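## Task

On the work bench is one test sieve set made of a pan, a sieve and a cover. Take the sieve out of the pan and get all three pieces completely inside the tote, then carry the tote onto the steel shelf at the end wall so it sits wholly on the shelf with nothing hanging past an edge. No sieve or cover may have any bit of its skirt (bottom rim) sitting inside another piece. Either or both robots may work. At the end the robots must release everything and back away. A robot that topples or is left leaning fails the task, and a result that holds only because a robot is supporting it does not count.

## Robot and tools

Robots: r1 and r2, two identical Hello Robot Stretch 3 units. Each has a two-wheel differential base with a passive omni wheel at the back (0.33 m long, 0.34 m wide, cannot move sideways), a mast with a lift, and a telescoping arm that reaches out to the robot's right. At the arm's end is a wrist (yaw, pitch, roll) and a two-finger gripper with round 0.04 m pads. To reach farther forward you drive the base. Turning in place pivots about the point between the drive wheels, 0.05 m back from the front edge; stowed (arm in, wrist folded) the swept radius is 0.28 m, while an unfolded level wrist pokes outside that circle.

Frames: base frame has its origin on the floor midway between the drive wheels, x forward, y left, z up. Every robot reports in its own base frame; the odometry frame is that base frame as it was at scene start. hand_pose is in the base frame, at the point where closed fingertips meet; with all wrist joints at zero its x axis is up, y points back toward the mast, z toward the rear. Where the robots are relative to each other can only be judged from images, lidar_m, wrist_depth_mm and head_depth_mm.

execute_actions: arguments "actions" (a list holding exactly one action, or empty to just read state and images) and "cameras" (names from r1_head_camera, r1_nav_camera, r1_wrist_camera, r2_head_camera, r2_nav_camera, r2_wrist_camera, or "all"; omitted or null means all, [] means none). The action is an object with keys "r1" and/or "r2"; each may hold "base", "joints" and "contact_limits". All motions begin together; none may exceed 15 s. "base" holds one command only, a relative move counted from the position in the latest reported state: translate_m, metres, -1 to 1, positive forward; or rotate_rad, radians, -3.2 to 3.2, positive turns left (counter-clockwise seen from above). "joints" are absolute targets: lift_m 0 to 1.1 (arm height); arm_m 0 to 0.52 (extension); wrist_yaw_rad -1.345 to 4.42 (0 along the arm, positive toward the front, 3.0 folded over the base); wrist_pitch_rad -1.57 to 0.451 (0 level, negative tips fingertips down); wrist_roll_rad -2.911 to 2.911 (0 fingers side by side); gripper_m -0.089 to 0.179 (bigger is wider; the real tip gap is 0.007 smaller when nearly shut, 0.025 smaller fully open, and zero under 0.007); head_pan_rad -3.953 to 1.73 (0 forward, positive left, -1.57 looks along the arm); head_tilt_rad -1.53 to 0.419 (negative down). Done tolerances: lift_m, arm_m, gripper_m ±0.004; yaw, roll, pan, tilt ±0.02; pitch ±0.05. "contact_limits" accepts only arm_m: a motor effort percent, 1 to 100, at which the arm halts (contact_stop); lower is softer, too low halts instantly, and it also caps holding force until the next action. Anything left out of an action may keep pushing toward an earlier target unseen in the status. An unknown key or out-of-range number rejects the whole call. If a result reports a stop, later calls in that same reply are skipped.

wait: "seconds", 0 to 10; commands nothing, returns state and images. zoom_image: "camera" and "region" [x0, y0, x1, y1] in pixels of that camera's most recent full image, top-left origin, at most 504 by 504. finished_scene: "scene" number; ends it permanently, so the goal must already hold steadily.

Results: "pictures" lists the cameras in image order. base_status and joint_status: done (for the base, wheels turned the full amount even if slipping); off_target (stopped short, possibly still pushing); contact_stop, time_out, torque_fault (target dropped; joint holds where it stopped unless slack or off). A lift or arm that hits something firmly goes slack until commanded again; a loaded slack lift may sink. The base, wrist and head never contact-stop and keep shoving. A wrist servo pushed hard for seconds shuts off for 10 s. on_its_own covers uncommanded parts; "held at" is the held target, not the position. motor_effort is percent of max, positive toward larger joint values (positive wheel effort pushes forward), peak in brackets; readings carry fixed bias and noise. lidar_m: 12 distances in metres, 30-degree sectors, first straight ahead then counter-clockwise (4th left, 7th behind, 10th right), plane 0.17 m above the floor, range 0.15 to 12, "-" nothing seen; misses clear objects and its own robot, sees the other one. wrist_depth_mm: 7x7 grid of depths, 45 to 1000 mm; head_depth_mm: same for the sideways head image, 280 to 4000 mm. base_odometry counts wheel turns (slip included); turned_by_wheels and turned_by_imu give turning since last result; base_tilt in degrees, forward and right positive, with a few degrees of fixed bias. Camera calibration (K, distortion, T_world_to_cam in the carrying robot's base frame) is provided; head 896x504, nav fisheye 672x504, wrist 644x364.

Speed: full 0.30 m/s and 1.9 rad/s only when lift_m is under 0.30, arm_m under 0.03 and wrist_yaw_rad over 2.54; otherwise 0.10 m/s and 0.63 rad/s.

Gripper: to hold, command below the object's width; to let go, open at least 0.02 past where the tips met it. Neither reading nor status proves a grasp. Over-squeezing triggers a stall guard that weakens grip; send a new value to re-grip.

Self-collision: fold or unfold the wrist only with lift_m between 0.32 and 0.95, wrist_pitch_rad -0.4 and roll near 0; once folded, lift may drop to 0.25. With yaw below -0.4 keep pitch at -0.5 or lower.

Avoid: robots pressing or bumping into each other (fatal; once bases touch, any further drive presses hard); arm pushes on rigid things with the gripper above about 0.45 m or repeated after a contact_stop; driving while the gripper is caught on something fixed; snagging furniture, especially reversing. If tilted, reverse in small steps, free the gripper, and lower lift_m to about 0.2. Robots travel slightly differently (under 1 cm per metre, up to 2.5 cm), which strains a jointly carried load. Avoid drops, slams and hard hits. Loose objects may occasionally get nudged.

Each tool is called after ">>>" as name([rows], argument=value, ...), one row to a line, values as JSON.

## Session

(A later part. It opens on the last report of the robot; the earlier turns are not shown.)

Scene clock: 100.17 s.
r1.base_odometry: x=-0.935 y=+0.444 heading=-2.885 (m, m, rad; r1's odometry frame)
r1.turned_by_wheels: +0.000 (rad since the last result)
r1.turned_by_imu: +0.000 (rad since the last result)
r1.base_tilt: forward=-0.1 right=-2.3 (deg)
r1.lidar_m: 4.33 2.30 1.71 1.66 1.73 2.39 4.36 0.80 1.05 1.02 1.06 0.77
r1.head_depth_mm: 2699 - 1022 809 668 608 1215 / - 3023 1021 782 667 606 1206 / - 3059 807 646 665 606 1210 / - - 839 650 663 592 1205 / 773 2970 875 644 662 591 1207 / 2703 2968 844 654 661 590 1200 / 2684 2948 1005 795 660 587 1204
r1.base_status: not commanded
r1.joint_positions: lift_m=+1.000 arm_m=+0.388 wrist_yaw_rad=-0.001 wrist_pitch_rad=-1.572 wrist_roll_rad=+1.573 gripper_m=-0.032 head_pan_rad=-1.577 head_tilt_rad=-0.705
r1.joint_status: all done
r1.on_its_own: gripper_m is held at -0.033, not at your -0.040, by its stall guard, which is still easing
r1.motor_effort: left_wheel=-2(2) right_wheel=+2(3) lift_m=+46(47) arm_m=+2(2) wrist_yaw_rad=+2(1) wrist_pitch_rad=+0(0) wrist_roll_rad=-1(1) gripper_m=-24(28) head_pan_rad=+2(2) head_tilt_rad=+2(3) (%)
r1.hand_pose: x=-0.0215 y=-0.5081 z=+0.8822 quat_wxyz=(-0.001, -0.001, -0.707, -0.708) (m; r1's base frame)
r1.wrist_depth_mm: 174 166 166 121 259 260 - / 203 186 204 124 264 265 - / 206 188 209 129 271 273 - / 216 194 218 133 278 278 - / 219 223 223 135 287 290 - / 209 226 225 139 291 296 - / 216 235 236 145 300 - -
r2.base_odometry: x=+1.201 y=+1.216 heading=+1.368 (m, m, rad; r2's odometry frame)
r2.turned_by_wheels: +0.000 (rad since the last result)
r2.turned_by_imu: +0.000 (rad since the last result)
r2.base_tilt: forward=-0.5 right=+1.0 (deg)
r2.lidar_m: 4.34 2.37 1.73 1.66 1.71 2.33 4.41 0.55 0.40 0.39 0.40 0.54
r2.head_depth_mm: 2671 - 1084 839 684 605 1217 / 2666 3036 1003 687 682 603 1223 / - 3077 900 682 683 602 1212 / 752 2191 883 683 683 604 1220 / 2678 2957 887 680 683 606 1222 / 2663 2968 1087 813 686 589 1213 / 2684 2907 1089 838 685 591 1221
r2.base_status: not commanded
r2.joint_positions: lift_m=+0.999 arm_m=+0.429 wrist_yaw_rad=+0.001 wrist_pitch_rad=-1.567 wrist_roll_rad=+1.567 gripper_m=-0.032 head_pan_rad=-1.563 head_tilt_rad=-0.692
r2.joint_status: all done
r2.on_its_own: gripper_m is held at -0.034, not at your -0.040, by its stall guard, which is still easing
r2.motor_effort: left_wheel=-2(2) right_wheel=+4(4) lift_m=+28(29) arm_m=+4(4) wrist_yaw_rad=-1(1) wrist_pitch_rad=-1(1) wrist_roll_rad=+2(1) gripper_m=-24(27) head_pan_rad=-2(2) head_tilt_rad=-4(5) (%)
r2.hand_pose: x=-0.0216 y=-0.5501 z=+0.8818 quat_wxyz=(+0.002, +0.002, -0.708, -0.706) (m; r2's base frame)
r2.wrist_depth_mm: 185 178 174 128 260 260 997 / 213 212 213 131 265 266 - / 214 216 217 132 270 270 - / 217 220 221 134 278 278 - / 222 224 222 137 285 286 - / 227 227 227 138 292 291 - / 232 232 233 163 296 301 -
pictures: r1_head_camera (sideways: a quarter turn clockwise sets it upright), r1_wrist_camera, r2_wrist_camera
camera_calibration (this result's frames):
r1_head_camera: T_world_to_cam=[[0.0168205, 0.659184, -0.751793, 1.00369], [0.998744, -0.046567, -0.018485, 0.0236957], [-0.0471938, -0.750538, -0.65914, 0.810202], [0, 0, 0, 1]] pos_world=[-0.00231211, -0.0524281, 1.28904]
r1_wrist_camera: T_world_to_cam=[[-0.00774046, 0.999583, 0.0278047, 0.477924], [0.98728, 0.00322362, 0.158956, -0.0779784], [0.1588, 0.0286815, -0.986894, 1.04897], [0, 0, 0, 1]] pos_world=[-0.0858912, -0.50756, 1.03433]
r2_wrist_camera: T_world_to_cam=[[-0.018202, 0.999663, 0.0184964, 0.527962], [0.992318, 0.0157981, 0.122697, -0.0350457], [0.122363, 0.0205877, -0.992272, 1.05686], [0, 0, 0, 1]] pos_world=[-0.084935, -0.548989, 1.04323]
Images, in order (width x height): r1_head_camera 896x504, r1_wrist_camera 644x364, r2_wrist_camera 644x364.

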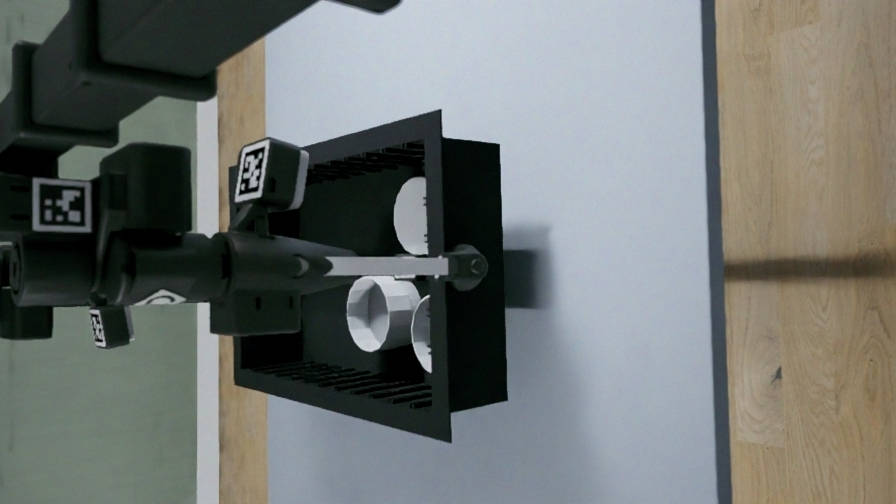

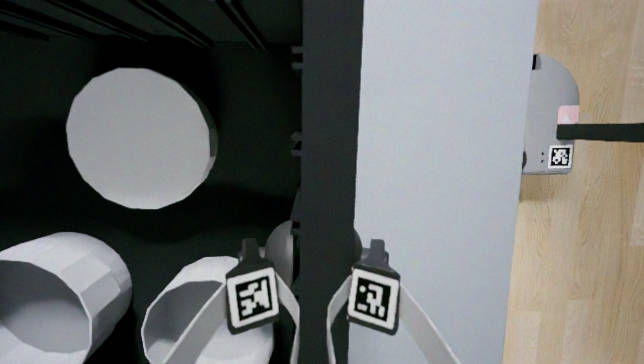

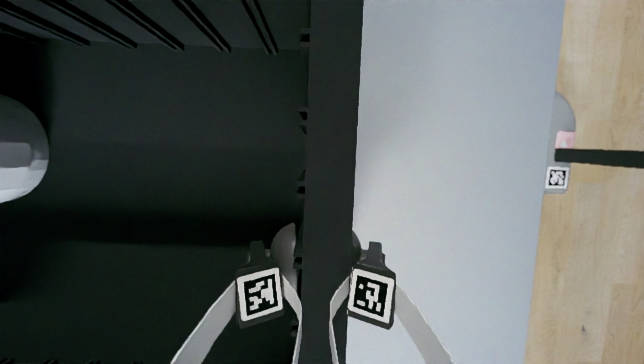

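>>> execute_actions([
  {"r1":{"base":{"translate_m":0.7},"joints":{"head_pan_rad":-0.2,"head_tilt_rad":-0.2}},"r2":{"base":{"translate_m":-0.7}}},
], cameras=["r1_head_camera","r2_head_camera","r1_wrist_camera","r2_wrist_camera"])

Scene clock: 109.10 s.
r1.base_odometry: x=-1.612 y=+0.267 heading=-2.885 (m, m, rad; r1's odometry frame)
r1.turned_by_wheels: +0.000 (rad since the last result)
r1.turned_by_imu: -0.007 (rad since the last result)
r1.base_tilt: forward=+0.0 right=-2.3 (deg)
r1.lidar_m: 3.64 2.31 1.68 1.65 1.71 2.37 1.45 1.44 1.06 0.38 3.22 3.78
r1.head_depth_mm: 3636 3740 3898 - 3258 2264 1748 / 3507 3651 3818 - 3318 2280 1754 / 3420 3589 3683 3824 3237 2275 1755 / 3334 3454 3595 3773 3272 2291 1756 / 3271 3385 3492 3640 3326 2279 1756 / 3207 3357 3434 3535 3255 2295 1751 / 3146 3259 3340 3480 3340 2317 1759
r1.base_status: done
r1.joint_positions: lift_m=+1.000 arm_m=+0.388 wrist_yaw_rad=-0.001 wrist_pitch_rad=-1.543 wrist_roll_rad=+1.573 gripper_m=-0.023 head_pan_rad=-0.207 head_tilt_rad=-0.211
r1.joint_status: all done
r1.on_its_own: gripper_m is held at -0.024, not at your -0.040, by its stall guard, which is not easing now
r1.motor_effort: left_wheel=-2(5) right_wheel=+2(9) lift_m=+46(46) arm_m=+1(2) wrist_yaw_rad=+2(2) wrist_pitch_rad=-16(16) wrist_roll_rad=-1(1) gripper_m=-22(22) head_pan_rad=+2(30) head_tilt_rad=+6(34) (%)
r1.hand_pose: x=-0.0215 y=-0.5155 z=+0.8816 quat_wxyz=(-0.001, -0.001, -0.716, -0.698) (m; r1's base frame)
r1.wrist_depth_mm: 189 189 181 116 257 257 994 / 203 183 201 121 263 261 987 / 210 189 208 125 268 269 - / 222 197 220 131 273 274 - / 211 228 227 136 283 283 - / 221 226 235 142 - - - / 227 250 243 151 - - -
r2.base_odometry: x=+1.060 y=+0.531 heading=+1.367 (m, m, rad; r2's odometry frame)
r2.turned_by_wheels: +0.000 (rad since the last result)
r2.turned_by_imu: +0.002 (rad since the last result)
r2.base_tilt: forward=-0.5 right=+1.0 (deg)
r2.lidar_m: 1.43 2.37 1.72 1.65 1.71 2.32 3.72 3.87 3.25 0.39 0.41 0.55
r2.head_depth_mm: 2620 - 2627 2023 1662 1406 1220 / 2598 3012 2525 710 1668 1402 1219 / - 3070 894 695 703 605 1169 / 762 2185 882 694 683 604 1199 / 2748 2966 884 676 684 604 1223 / 2678 2970 1086 840 685 602 1217 / 2631 2959 1084 841 684 605 1227
r2.base_status: done
r2.joint_positions: lift_m=+0.999 arm_m=+0.429 wrist_yaw_rad=+0.003 wrist_pitch_rad=-1.543 wrist_roll_rad=+1.562 gripper_m=-0.023 head_pan_rad=-1.563 head_tilt_rad=-0.692
r2.joint_status: not commanded
r2.on_its_own: gripper_m is held at -0.024, not at your -0.040, by its stall guard, which is not easing now
r2.motor_effort: left_wheel=-1(5) right_wheel=+1(5) lift_m=+29(28) arm_m=+3(6) wrist_yaw_rad=-2(3) wrist_pitch_rad=-13(13) wrist_roll_rad=+3(4) gripper_m=-19(22) head_pan_rad=-2(3) head_tilt_rad=-4(6) (%)
r2.hand_pose: x=-0.0216 y=-0.5566 z=+0.8813 quat_wxyz=(+0.005, +0.004, -0.717, -0.697) (m; r2's base frame)
r2.wrist_depth_mm: 181 174 170 138 975 967 990 / 226 225 225 138 1000 991 982 / 226 226 225 138 - 268 - / 229 227 228 139 275 273 - / 230 228 228 139 281 278 - / 230 229 228 140 286 287 - / 231 229 228 141 295 294 -
pictures: r1_head_camera (sideways: a quarter turn clockwise sets it upright), r1_wrist_camera, r2_head_camera (sideways: a quarter turn clockwise sets it upright), r2_wrist_camera
camera_calibration (this result's frames):
r1_head_camera: T_world_to_cam=[[-0.216887, 0.0585896, -0.974437, 1.29554], [0.248859, 0.968536, 0.0028448, 0.000506175], [0.943944, -0.24188, -0.224643, 0.238779], [0, 0, 0, 1]] pos_world=[0.0554661, -0.0186398, 1.31606]
r1_wrist_camera: T_world_to_cam=[[-0.00775938, 0.99997, -0.000220246, 0.510178], [0.987286, 0.00769592, 0.15877, -0.0753834], [0.158767, 0.00101451, -0.987316, 1.03471], [0, 0, 0, 1]] pos_world=[-0.0858951, -0.510633, 1.03367]
r2_head_camera: T_world_to_cam=[[-0.00936144, 0.61081, -0.791722, 1.04764], [0.999917, -0.0013216, -0.0128428, 0.0124847], [-0.00889084, -0.791776, -0.610747, 0.749571], [0, 0, 0, 1]] pos_world=[0.00398801, -0.0463983, 1.2874]
r2_wrist_camera: T_world_to_cam=[[-0.0252257, 0.999663, -0.0062018, 0.556043], [0.992174, 0.0257947, 0.12217, -0.0288225], [0.122289, -0.00307144, -0.99249, 1.04352], [0, 0, 0, 1]] pos_world=[-0.0849879, -0.551906, 1.04266]
Images, in order (width x height): r1_head_camera 896x504, r1_wrist_camera 644x364, r2_head_camera 896x504, r2_wrist_camera 644x364.

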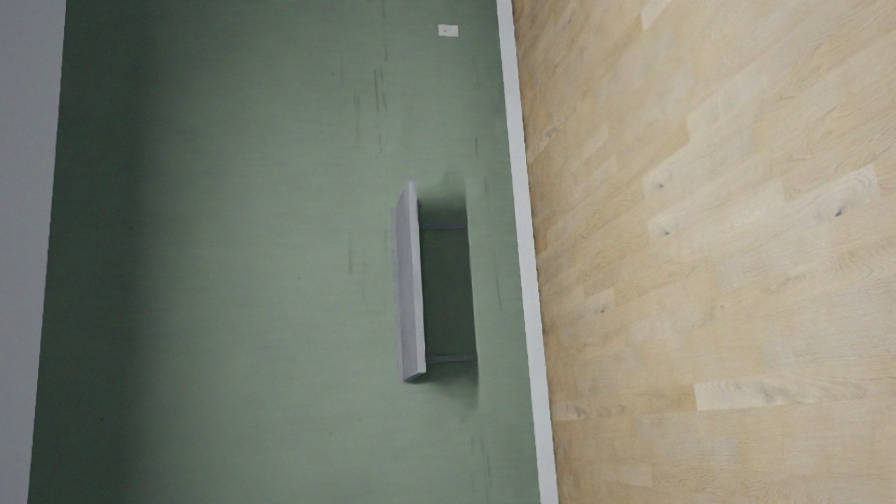

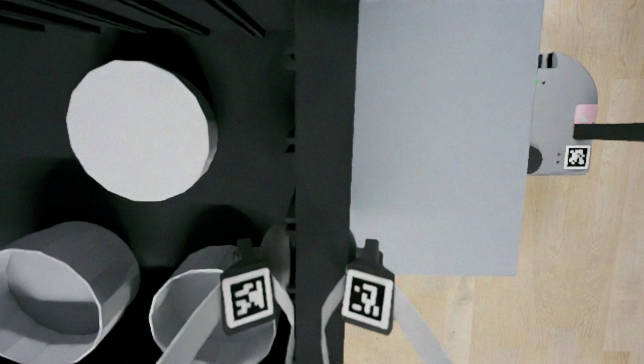

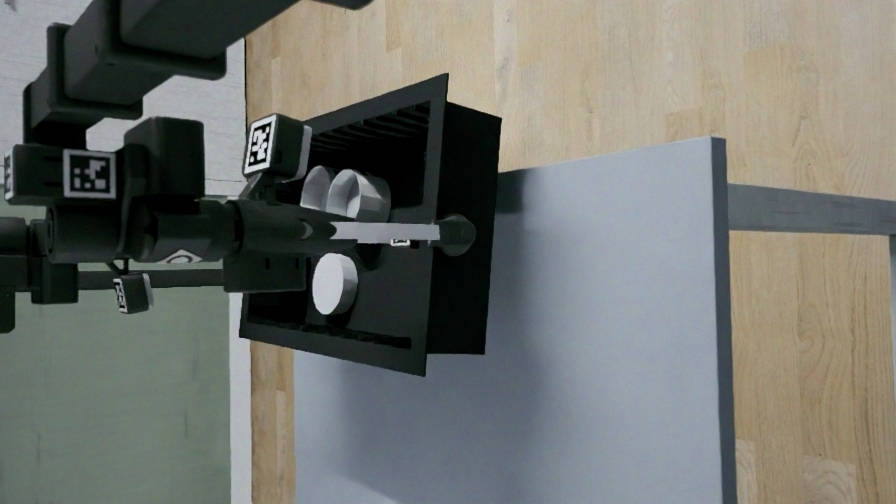

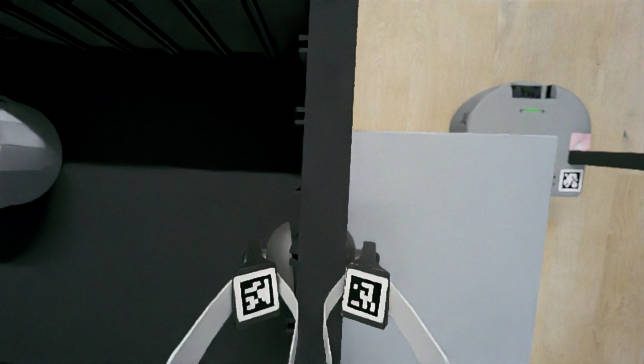

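>>> execute_actions([
  {"r1":{"base":{"rotate_rad":-0.006},"joints":{"arm_m":0.396}},"r2":{"base":{"rotate_rad":0.008},"joints":{"arm_m":0.436}}},
], cameras=[])

>>> execute_actions([
  {"r1":{"base":{"translate_m":0.8}},"r2":{"base":{"translate_m":-0.8}}},
], cameras=["r2_head_camera"])

Scene clock: 111.00 s.
r1.base_odometry: x=-1.612 y=+0.267 heading=-2.891 (m, m, rad; r1's odometry frame)
r1.turned_by_wheels: -0.006 (rad since the last result)
r1.turned_by_imu: -0.007 (rad since the last result)
r1.base_tilt: forward=-0.2 right=-2.2 (deg)
r1.lidar_m: 3.64 2.32 1.69 1.65 1.71 2.36 1.46 1.45 1.07 0.38 3.21 3.78
r1.head_depth_mm: 3630 3798 - - 3252 2283 1750 / 3508 3682 3814 - 3314 2286 1747 / 3397 3573 3650 3857 3259 2274 1750 / 3335 3488 3619 3795 3263 2292 1759 / 3275 3403 3512 3660 3239 2278 1739 / 3192 3315 3404 3562 3310 2282 1754 / 3140 3238 3336 3464 3303 2304 1766
r1.base_status: done
r1.joint_positions: lift_m=+1.000 arm_m=+0.396 wrist_yaw_rad=-0.001 wrist_pitch_rad=-1.563 wrist_roll_rad=+1.573 gripper_m=-0.023 head_pan_rad=-0.207 head_tilt_rad=-0.211
r1.joint_status: all done
r1.on_its_own: gripper_m is held at -0.024, not at your -0.040, by its stall guard, which is not easing now
r1.motor_effort: left_wheel=-1(4) right_wheel=+1(2) lift_m=+46(46) arm_m=+3(3) wrist_yaw_rad=+1(2) wrist_pitch_rad=-4(15) wrist_roll_rad=-1(1) gripper_m=-20(21) head_pan_rad=+2(2) head_tilt_rad=+6(6) (%)
r1.hand_pose: x=-0.0215 y=-0.5183 z=+0.8820 quat_wxyz=(-0.001, -0.001, -0.710, -0.705) (m; r1's base frame)
r1.wrist_depth_mm: 192 191 183 115 257 257 957 / 198 180 199 119 265 264 - / 204 188 206 124 272 274 - / 218 195 218 131 277 278 - / 206 225 226 137 285 289 - / 218 226 237 142 - - - / 226 252 240 151 - - -
r2.base_odometry: x=+1.060 y=+0.531 heading=+1.375 (m, m, rad; r2's odometry frame)
r2.turned_by_wheels: +0.008 (rad since the last result)
r2.turned_by_imu: +0.008 (rad since the last result)
r2.base_tilt: forward=-0.4 right=+1.0 (deg)
r2.lidar_m: 5.04 2.35 1.71 1.65 1.71 2.33 3.72 3.86 3.21 0.39 0.41 0.56
r2.head_depth_mm: 2627 - 2679 2042 1650 1413 1218 / 2610 3010 2461 715 1671 1403 1222 / - 3109 915 693 684 605 1174 / 760 1492 886 692 684 604 1200 / 2692 2979 874 678 684 604 1224 / 2683 2997 1084 839 684 605 1215 / 2718 2981 1088 836 682 606 1221
r2.base_status: done
r2.joint_positions: lift_m=+0.999 arm_m=+0.436 wrist_yaw_rad=+0.004 wrist_pitch_rad=-1.562 wrist_roll_rad=+1.562 gripper_m=-0.023 head_pan_rad=-1.563 head_tilt_rad=-0.692
r2.joint_status: all done
r2.on_its_own: gripper_m is held at -0.024, not at your -0.040, by its stall guard, which is not easing now
r2.motor_effort: left_wheel=-2(6) right_wheel=+2(10) lift_m=+29(29) arm_m=+5(6) wrist_yaw_rad=-4(2) wrist_pitch_rad=-4(13) wrist_roll_rad=+3(3) gripper_m=-20(21) head_pan_rad=-3(2) head_tilt_rad=-5(5) (%)
r2.hand_pose: x=-0.0216 y=-0.5585 z=+0.8817 quat_wxyz=(+0.005, +0.004, -0.710, -0.704) (m; r2's base frame)
r2.wrist_depth_mm: 182 175 170 140 964 982 989 / 225 225 225 143 - - - / 225 227 226 156 272 270 - / 225 226 225 140 276 277 - / 225 224 226 140 283 282 - / 225 225 226 140 290 289 - / 225 225 225 158 295 299 -
pictures: none
No camera images: the call's "cameras" was empty. Leave "cameras" out to get every camera's image.

Scene clock: 119.97 s.
r1.base_odometry: x=-2.387 y=+0.068 heading=-2.891 (m, m, rad; r1's odometry frame)
r1.turned_by_wheels: +0.000 (rad since the last result)
r1.turned_by_imu: -0.007 (rad since the last result)
r1.base_tilt: forward=-0.2 right=-2.2 (deg)
r1.lidar_m: 2.86 2.33 1.71 1.63 1.68 2.34 2.24 0.87 1.29 1.43 3.20 2.96
r1.head_depth_mm: 2889 2952 3068 3182 3269 2265 1754 / 2758 2888 3011 3081 3144 2277 1744 / 2686 2817 2916 2964 3091 2286 1752 / 2627 2727 2827 2909 3012 2267 1747 / 2551 2649 2746 2861 2934 2277 1749 / 2516 2595 2682 2805 2878 2278 1755 / 2466 2544 2616 2705 2769 2291 1765
r1.base_status: done
r1.joint_positions: lift_m=+1.000 arm_m=+0.396 wrist_yaw_rad=-0.001 wrist_pitch_rad=-1.558 wrist_roll_rad=+1.573 gripper_m=-0.023 head_pan_rad=-0.207 head_tilt_rad=-0.211
r1.joint_status: not commanded
r1.on_its_own: gripper_m is held at -0.024, not at your -0.040, by its stall guard, which is not easing now
r1.motor_effort: left_wheel=-1(4) right_wheel=+1(6) lift_m=+46(46) arm_m=+2(3) wrist_yaw_rad=+2(1) wrist_pitch_rad=-7(7) wrist_roll_rad=-1(1) gripper_m=-20(22) head_pan_rad=+3(3) head_tilt_rad=+5(5) (%)
r1.hand_pose: x=-0.0215 y=-0.5197 z=+0.8819 quat_wxyz=(-0.001, -0.001, -0.711, -0.703) (m; r1's base frame)
r1.wrist_depth_mm: 188 193 186 115 939 957 969 / 200 181 201 121 991 - - / 205 187 208 125 - - - / 217 196 220 132 - - - / 208 225 226 136 - - - / 220 223 235 142 - - - / 224 249 242 152 - - -
r2.base_odometry: x=+0.904 y=-0.254 heading=+1.375 (m, m, rad; r2's odometry frame)
r2.turned_by_wheels: +0.000 (rad since the last result)
r2.turned_by_imu: +0.001 (rad since the last result)
r2.base_tilt: forward=-0.6 right=+1.0 (deg)
r2.lidar_m: 1.52 2.35 1.71 1.64 1.71 2.33 2.92 3.03 3.27 1.44 1.26 0.82
r2.head_depth_mm: 2632 - 2644 2020 1658 1409 1219 / 2610 3057 2392 710 1659 1399 1207 / - 3089 920 695 1638 1400 1213 / 760 1523 885 746 1654 1404 1227 / 2645 2952 874 680 1661 1407 1221 / 2663 2972 2651 2036 1657 1403 1228 / 2712 2950 2616 2041 1663 1406 1222
r2.base_status: done
r2.joint_positions: lift_m=+0.999 arm_m=+0.436 wrist_yaw_rad=+0.004 wrist_pitch_rad=-1.556 wrist_roll_rad=+1.562 gripper_m=-0.023 head_pan_rad=-1.563 head_tilt_rad=-0.692
r2.joint_status: not commanded
r2.on_its_own: gripper_m is held at -0.024, not at your -0.040, by its stall guard, which is not easing now
r2.motor_effort: left_wheel=-1(4) right_wheel=+2(4) lift_m=+28(28) arm_m=+5(6) wrist_yaw_rad=-2(2) wrist_pitch_rad=-6(6) wrist_roll_rad=+3(4) gripper_m=-19(21) head_pan_rad=-3(3) head_tilt_rad=-4(4) (%)
r2.hand_pose: x=-0.0216 y=-0.5600 z=+0.8816 quat_wxyz=(+0.005, +0.004, -0.712, -0.702) (m; r2's base frame)
r2.wrist_depth_mm: 183 175 171 139 983 993 965 / 225 225 226 173 - - - / 225 226 225 139 - - - / 226 225 226 139 - - - / 225 225 226 140 - - - / 226 226 226 139 - - - / 226 224 228 141 - - -
pictures: r2_head_camera (sideways: a quarter turn clockwise sets it upright)
camera_calibration (this result's frames):
r2_head_camera: T_world_to_cam=[[-0.00936137, 0.61081, -0.791722, 1.04764], [0.999917, -0.00132172, -0.0128428, 0.0124847], [-0.00889093, -0.791776, -0.610747, 0.749571], [0, 0, 0, 1]] pos_world=[0.003988, -0.0463983, 1.2874]
Images, in order (width x height): r2_head_camera 896x504.

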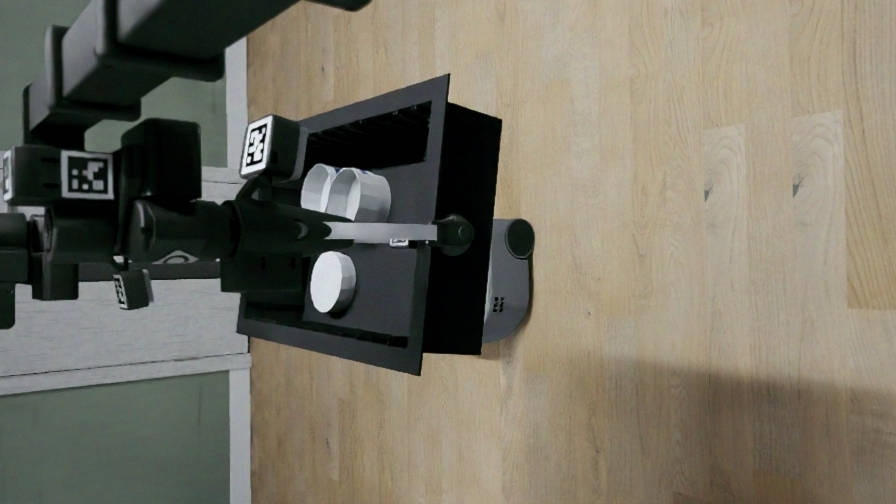

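>>> execute_actions(actions=[])

Scene clock: 121.80 s.
r1.base_odometry: x=-2.387 y=+0.068 heading=-2.891 (m, m, rad; r1's odometry frame)
r1.turned_by_wheels: +0.000 (rad since the last result)
r1.turned_by_imu: +0.000 (rad since the last result)
r1.base_tilt: forward=-0.2 right=-2.2 (deg)
r1.lidar_m: 2.85 2.33 1.71 1.63 1.67 2.34 2.24 0.87 1.29 1.43 3.22 2.96
r1.head_depth_mm: 2824 2965 3053 3188 3255 2271 1754 / 2773 2825 2981 3102 3145 2288 1760 / 2704 2795 2903 3007 3056 2264 1754 / 2646 2716 2822 2923 3018 2299 1749 / 2566 2670 2756 2843 2923 2279 1766 / 2507 2600 2689 2791 2895 2287 1762 / 2443 2534 2648 2726 2787 2294 1765
r1.base_status: done
r1.joint_positions: lift_m=+1.000 arm_m=+0.396 wrist_yaw_rad=-0.001 wrist_pitch_rad=-1.558 wrist_roll_rad=+1.573 gripper_m=-0.023 head_pan_rad=-0.207 head_tilt_rad=-0.211
r1.joint_status: not commanded
r1.on_its_own: gripper_m is held at -0.024, not at your -0.040, by its stall guard, which is not easing now
r1.motor_effort: left_wheel=-2(4) right_wheel=+1(6) lift_m=+46(46) arm_m=+2(3) wrist_yaw_rad=+2(1) wrist_pitch_rad=-7(7) wrist_roll_rad=-1(1) gripper_m=-20(22) head_pan_rad=+2(3) head_tilt_rad=+5(5) (%)
r1.hand_pose: x=-0.0215 y=-0.5197 z=+0.8819 quat_wxyz=(-0.001, -0.001, -0.711, -0.703) (m; r1's base frame)
r1.wrist_depth_mm: 189 193 188 114 969 980 977 / 199 181 201 120 985 - - / 206 187 207 126 - - - / 218 196 219 131 - - - / 207 226 226 137 - - - / 220 225 235 143 - - - / 225 250 240 152 - - -
r2.base_odometry: x=+0.904 y=-0.254 heading=+1.375 (m, m, rad; r2's odometry frame)
r2.turned_by_wheels: +0.000 (rad since the last result)
r2.turned_by_imu: +0.000 (rad since the last result)
r2.base_tilt: forward=-0.4 right=+1.0 (deg)
r2.lidar_m: 1.52 2.34 1.71 1.65 1.71 2.33 2.92 3.02 3.24 1.44 1.27 0.83
r2.head_depth_mm: 2656 - 2619 2024 1662 1408 1220 / 2611 3083 2493 714 1653 1399 1212 / - 3097 915 696 1664 1403 1220 / 759 1520 884 745 1647 1410 1220 / 2685 2947 878 680 1661 1403 1219 / 2699 3004 2661 2066 1668 1418 1220 / 2676 2938 2596 2034 1678 1411 1228
r2.base_status: done
r2.joint_positions: lift_m=+0.999 arm_m=+0.436 wrist_yaw_rad=+0.004 wrist_pitch_rad=-1.556 wrist_roll_rad=+1.562 gripper_m=-0.023 head_pan_rad=-1.563 head_tilt_rad=-0.692
r2.joint_status: not commanded
r2.on_its_own: gripper_m is held at -0.024, not at your -0.040, by its stall guard, which is not easing now
r2.motor_effort: left_wheel=-1(4) right_wheel=+3(4) lift_m=+29(28) arm_m=+4(6) wrist_yaw_rad=-3(2) wrist_pitch_rad=-6(6) wrist_roll_rad=+3(4) gripper_m=-21(21) head_pan_rad=-2(3) head_tilt_rad=-5(4) (%)
r2.hand_pose: x=-0.0216 y=-0.5600 z=+0.8816 quat_wxyz=(+0.005, +0.004, -0.712, -0.702) (m; r2's base frame)
r2.wrist_depth_mm: 183 175 170 139 - - 970 / 224 225 225 173 - 996 984 / 225 224 225 139 - - - / 226 226 225 140 - - - / 225 225 226 140 - - - / 226 227 227 140 - - - / 227 227 228 140 - - -
pictures: r1_head_camera (sideways: a quarter turn clockwise sets it upright), r1_nav_camera (sideways: a quarter turn counterclockwise sets it upright), r1_wrist_camera, r2_head_camera (sideways: a quarter turn clockwise sets it upright), r2_nav_camera (sideways: a quarter turn counterclockwise sets it upright), r2_wrist_camera
camera_calibration (this result's frames):
r1_head_camera: T_world_to_cam=[[-0.216857, 0.0585664, -0.974445, 1.29555], [0.248787, 0.968554, 0.00284638, 0.000504544], [0.943969, -0.241812, -0.224608, 0.238733], [0, 0, 0, 1]] pos_world=[0.055467, -0.0186361, 1.31606]
r1_nav_camera: T_world_to_cam=[[0.239742, -0.095337, 0.966144, -1.21688], [-0.187385, -0.980998, -0.0503045, 0.11377], [0.952581, -0.168981, -0.253051, 0.279187], [0, 0, 0, 1]] pos_world=[0.0471076, 0.042772, 1.25205]
r1_wrist_camera: T_world_to_cam=[[-0.00775034, 0.99987, 0.0141587, 0.501663], [0.987283, 0.00540293, 0.158881, -0.0766888], [0.158784, 0.01521, -0.987196, 1.04226], [0, 0, 0, 1]] pos_world=[-0.0858931, -0.517036, 1.034]
r2_head_camera: T_world_to_cam=[[-0.00936152, 0.61081, -0.791722, 1.04764], [0.999917, -0.00132148, -0.0128428, 0.0124847], [-0.00889074, -0.791776, -0.610747, 0.749571], [0, 0, 0, 1]] pos_world=[0.00398802, -0.0463983, 1.2874]
r2_nav_camera: T_world_to_cam=[[-0.00757254, -0.65633, 0.754436, -0.937908], [-0.998751, 0.0422189, 0.026704, 0.0254585], [-0.0493781, -0.753292, -0.655831, 0.816212], [0, 0, 0, 1]] pos_world=[0.0586274, -0.00180694, 1.24221]
r2_wrist_camera: T_world_to_cam=[[-0.0252731, 0.999652, 0.00752501, 0.547322], [0.992179, 0.0241623, 0.122465, -0.0299283], [0.122241, 0.0105612, -0.992444, 1.05137], [0, 0, 0, 1]] pos_world=[-0.0849934, -0.557513, 1.04297]
Images, in order (width x height): r1_head_camera 896x504, r1_nav_camera 672x504, r1_wrist_camera 644x364, r2_head_camera 896x504, r2_nav_camera 672x504, r2_wrist_camera 644x364.

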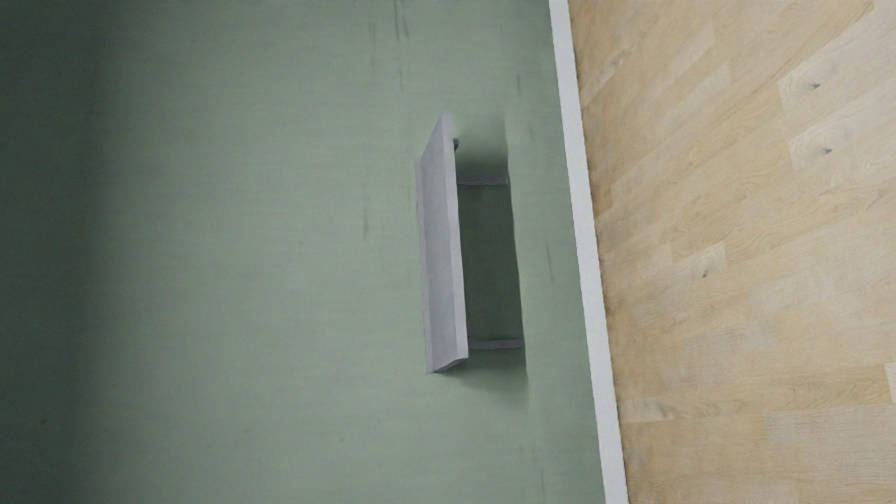

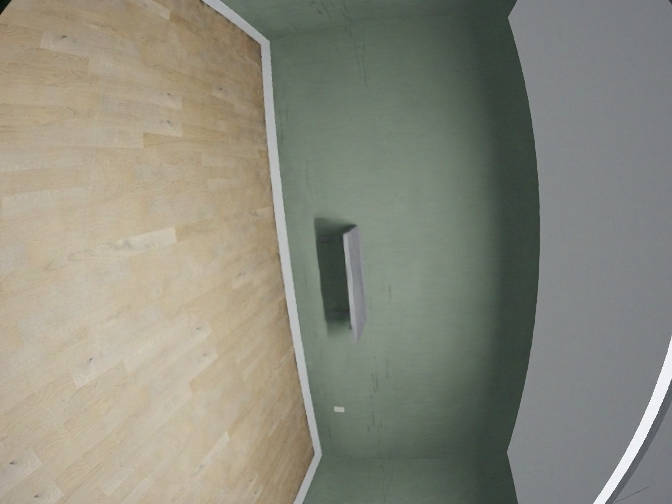

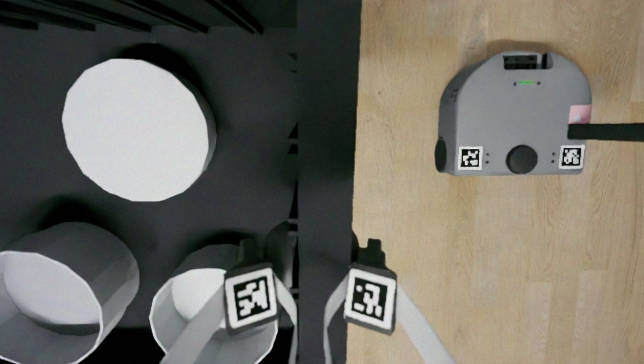

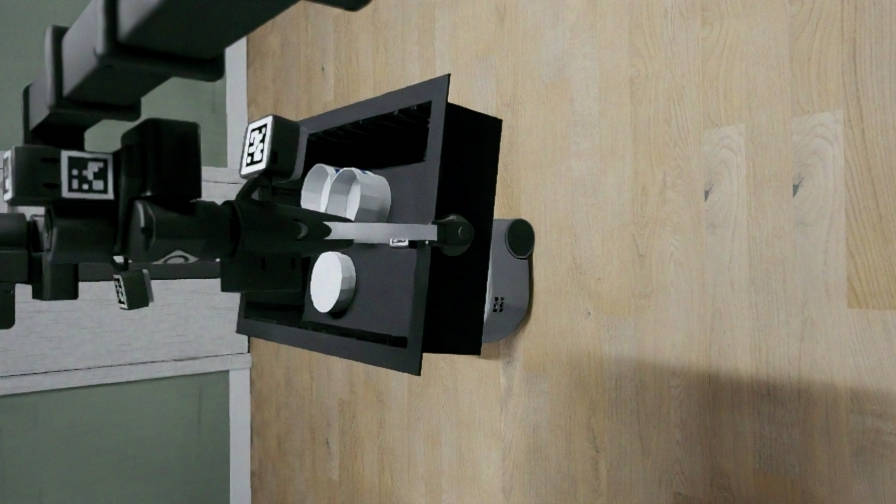

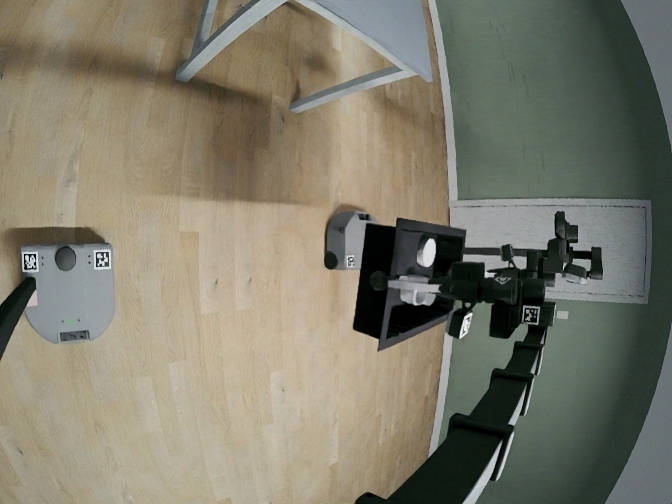

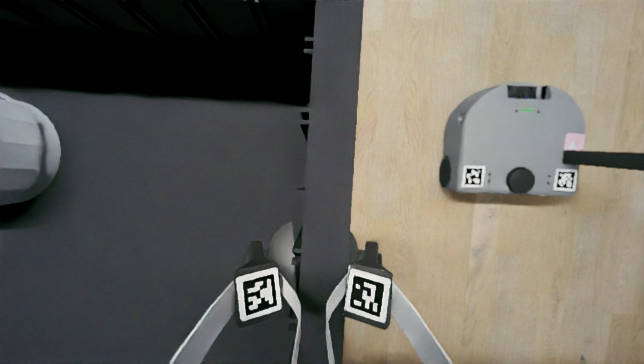

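>>> execute_actions([
  {"r1":{"base":{"translate_m":1},"joints":{"lift_m":1.04}},"r2":{"base":{"translate_m":-1},"joints":{"lift_m":1.04}}},
], cameras=[])

Scene clock: 134.40 s.
r1.base_odometry: x=-3.356 y=-0.180 heading=-2.891 (m, m, rad; r1's odometry frame)
r1.turned_by_wheels: +0.000 (rad since the last result)
r1.turned_by_imu: -0.010 (rad since the last result)
r1.base_tilt: forward=-0.2 right=-2.2 (deg)
r1.lidar_m: 1.85 1.93 1.72 1.65 1.71 2.33 1.82 2.05 3.22 1.43 2.65 1.93
r1.head_depth_mm: 1840 1920 2008 2073 2175 2201 1747 / 1794 1871 1929 2010 2118 2174 1748 / 1745 1823 1877 1960 2024 2104 1749 / 1710 1775 1819 1884 1974 2063 1762 / 1665 1735 1783 1852 1903 2009 1748 / 1629 1676 1739 1807 1884 1941 1764 / 1589 1643 1701 1754 1810 1898 1772
r1.base_status: done
r1.joint_positions: lift_m=+1.040 arm_m=+0.396 wrist_yaw_rad=-0.001 wrist_pitch_rad=-1.556 wrist_roll_rad=+1.573 gripper_m=-0.023 head_pan_rad=-0.207 head_tilt_rad=-0.211
r1.joint_status: all done
r1.on_its_own: gripper_m is held at -0.024, not at your -0.040, by its stall guard, which is not easing now
r1.motor_effort: left_wheel=+0(4) right_wheel=+0(5) lift_m=+46(44) arm_m=+2(2) wrist_yaw_rad=+2(2) wrist_pitch_rad=-8(8) wrist_roll_rad=-1(1) gripper_m=-20(21) head_pan_rad=+2(2) head_tilt_rad=+5(5) (%)
r1.hand_pose: x=-0.0215 y=-0.5202 z=+0.9218 quat_wxyz=(-0.001, -0.001, -0.712, -0.702) (m; r1's base frame)
r1.wrist_depth_mm: 190 179 186 114 - - - / 198 181 200 121 - - - / 206 187 207 126 - - - / 220 197 218 131 - - - / 208 226 227 136 - - - / 220 224 236 142 - - - / 225 251 243 153 - - -
r2.base_odometry: x=+0.710 y=-1.235 heading=+1.375 (m, m, rad; r2's odometry frame)
r2.turned_by_wheels: +0.000 (rad since the last result)
r2.turned_by_imu: +0.002 (rad since the last result)
r2.base_tilt: forward=-0.5 right=+1.0 (deg)
r2.lidar_m: 1.77 2.34 1.71 1.64 1.71 2.00 1.93 2.00 2.73 1.44 3.21 2.02
r2.head_depth_mm: - 3036 2641 2045 1659 1404 1213 / 2752 3000 823 680 1663 1394 1223 / - 2941 864 668 1660 1401 1225 / 1083 - 854 1685 1669 1404 1223 / 2654 2892 804 668 1659 1413 1218 / 2695 3014 2597 2049 1653 1411 1221 / 2691 2973 2629 2055 1682 1410 1215
r2.base_status: done
r2.joint_positions: lift_m=+1.039 arm_m=+0.436 wrist_yaw_rad=+0.004 wrist_pitch_rad=-1.554 wrist_roll_rad=+1.562 gripper_m=-0.023 head_pan_rad=-1.563 head_tilt_rad=-0.692
r2.joint_status: all done
r2.on_its_own: gripper_m is held at -0.024, not at your -0.040, by its stall guard, which is not easing now
r2.motor_effort: left_wheel=-1(5) right_wheel=+2(6) lift_m=+28(30) arm_m=+5(5) wrist_yaw_rad=-2(2) wrist_pitch_rad=-7(8) wrist_roll_rad=+3(3) gripper_m=-20(20) head_pan_rad=-2(2) head_tilt_rad=-5(4) (%)
r2.hand_pose: x=-0.0216 y=-0.5605 z=+0.9215 quat_wxyz=(+0.005, +0.004, -0.713, -0.702) (m; r2's base frame)
r2.wrist_depth_mm: 183 175 170 140 - - - / 227 226 224 173 - - - / 226 227 227 139 - - - / 226 227 227 140 - - - / 228 226 226 139 - - - / 227 225 226 140 - - - / 225 227 227 141 - - -
pictures: none
No camera images: the call's "cameras" was empty. Leave "cameras" out to get every camera's image.

>>> execute_actions([
  {"r1":{"base":{"translate_m":1},"joints":{"head_pan_rad":-1.4,"head_tilt_rad":-0.7}},"r2":{"base":{"translate_m":-1},"joints":{"head_pan_rad":-1.8}}},
], cameras=["r1_head_camera","r2_head_camera"])

Scene clock: 146.13 s.
r1.base_odometry: x=-4.325 y=-0.428 heading=-2.891 (m, m, rad; r1's odometry frame)
r1.turned_by_wheels: +0.000 (rad since the last result)
r1.turned_by_imu: -0.009 (rad since the last result)
r1.base_tilt: forward=-0.2 right=-2.1 (deg)
r1.lidar_m: 0.86 0.89 1.21 1.66 1.71 2.30 2.81 2.96 3.21 1.43 1.24 0.90
r1.head_depth_mm: - 2889 717 608 1644 1397 1221 / - - 827 617 1642 1396 1217 / 2604 2881 865 632 1645 1392 1214 / 2724 2952 807 639 1631 1389 1214 / 2762 3037 2501 1919 1634 1384 1214 / 2644 2776 2488 1974 1622 1390 1209 / 2027 2047 1112 1962 1627 1385 1211
r1.base_status: done
r1.joint_positions: lift_m=+1.040 arm_m=+0.396 wrist_yaw_rad=-0.001 wrist_pitch_rad=-1.561 wrist_roll_rad=+1.573 gripper_m=-0.023 head_pan_rad=-1.393 head_tilt_rad=-0.691
r1.joint_status: all done
r1.on_its_own: gripper_m is held at -0.024, not at your -0.040, by its stall guard, which is not easing now
r1.motor_effort: left_wheel=+1(6) right_wheel=+0(7) lift_m=+46(46) arm_m=+2(2) wrist_yaw_rad=+2(2) wrist_pitch_rad=-6(8) wrist_roll_rad=-1(1) gripper_m=-20(21) head_pan_rad=-3(31) head_tilt_rad=-5(34) (%)
r1.hand_pose: x=-0.0215 y=-0.5189 z=+0.9220 quat_wxyz=(-0.001, -0.001, -0.710, -0.704) (m; r1's base frame)
r1.wrist_depth_mm: 190 179 188 114 - - - / 197 181 200 120 - - - / 204 186 206 125 - - - / 216 195 217 132 - - - / 210 226 225 136 - - - / 219 224 237 142 - - - / 226 249 242 151 - - -
r2.base_odometry: x=+0.516 y=-2.216 heading=+1.375 (m, m, rad; r2's odometry frame)
r2.turned_by_wheels: +0.000 (rad since the last result)
r2.turned_by_imu: +0.002 (rad since the last result)
r2.base_tilt: forward=-0.6 right=+1.0 (deg)
r2.lidar_m: 2.76 2.33 1.70 1.64 1.32 0.97 0.93 0.96 1.31 1.44 3.26 2.92
r2.head_depth_mm: - - 1001 1832 1672 1401 1216 / - - 1184 2044 1660 1414 1213 / - 2760 2511 2037 1663 1399 1218 / - 3088 861 1845 1656 1402 1222 / 2737 2957 866 665 1672 1396 1218 / - - 842 651 1667 1414 1227 / 792 2773 828 629 1661 1403 1224
r2.base_status: done
r2.joint_positions: lift_m=+1.039 arm_m=+0.436 wrist_yaw_rad=+0.004 wrist_pitch_rad=-1.560 wrist_roll_rad=+1.562 gripper_m=-0.023 head_pan_rad=-1.793 head_tilt_rad=-0.692
r2.joint_status: all done
r2.on_its_own: gripper_m is held at -0.024, not at your -0.040, by its stall guard, which is not easing now
r2.motor_effort: left_wheel=-1(4) right_wheel=+2(6) lift_m=+28(29) arm_m=+4(4) wrist_yaw_rad=-3(3) wrist_pitch_rad=-5(7) wrist_roll_rad=+3(3) gripper_m=-19(20) head_pan_rad=-3(16) head_tilt_rad=-5(5) (%)
r2.hand_pose: x=-0.0216 y=-0.5592 z=+0.9216 quat_wxyz=(+0.005, +0.004, -0.711, -0.703) (m; r2's base frame)
r2.wrist_depth_mm: 184 177 170 139 - - - / 224 226 226 140 - - - / 225 224 224 156 - - - / 223 226 226 139 - - - / 224 226 226 139 - - - / 225 226 226 139 - - - / 225 225 226 158 - - -
pictures: r1_head_camera (sideways: a quarter turn clockwise sets it upright), r2_head_camera (sideways: a quarter turn clockwise sets it upright)
camera_calibration (this result's frames):
r1_head_camera: T_world_to_cam=[[-0.102318, 0.640867, -0.760802, 1.01616], [0.99043, 0.136845, -0.0179274, 0.0230209], [0.0926229, -0.755356, -0.648736, 0.795816], [0, 0, 0, 1]] pos_world=[0.00746018, -0.0532511, 1.28979]
r2_head_camera: T_world_to_cam=[[0.129866, 0.596918, -0.791722, 1.04679], [0.973388, -0.228804, -0.0128428, 0.0126466], [-0.188815, -0.768985, -0.610747, 0.750669], [0, 0, 0, 1]] pos_world=[-0.00651389, -0.0447007, 1.2874]
Images, in order (width x height): r1_head_camera 896x504, r2_head_camera 896x504.

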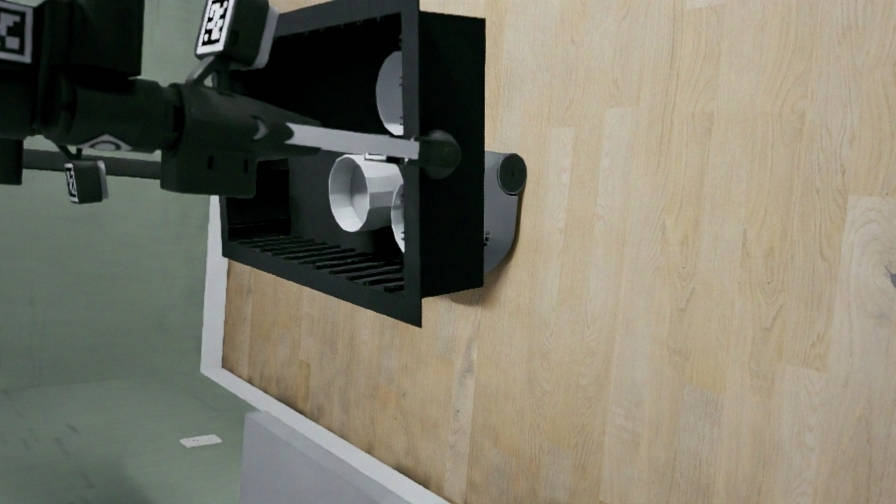

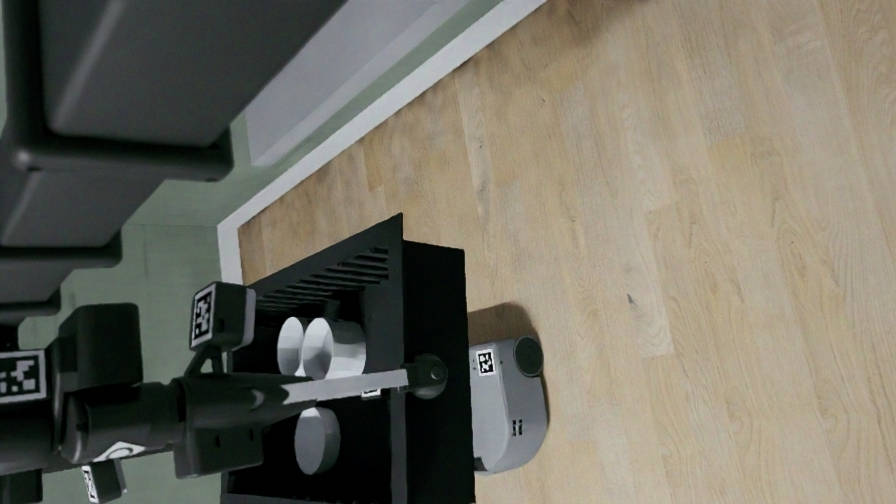

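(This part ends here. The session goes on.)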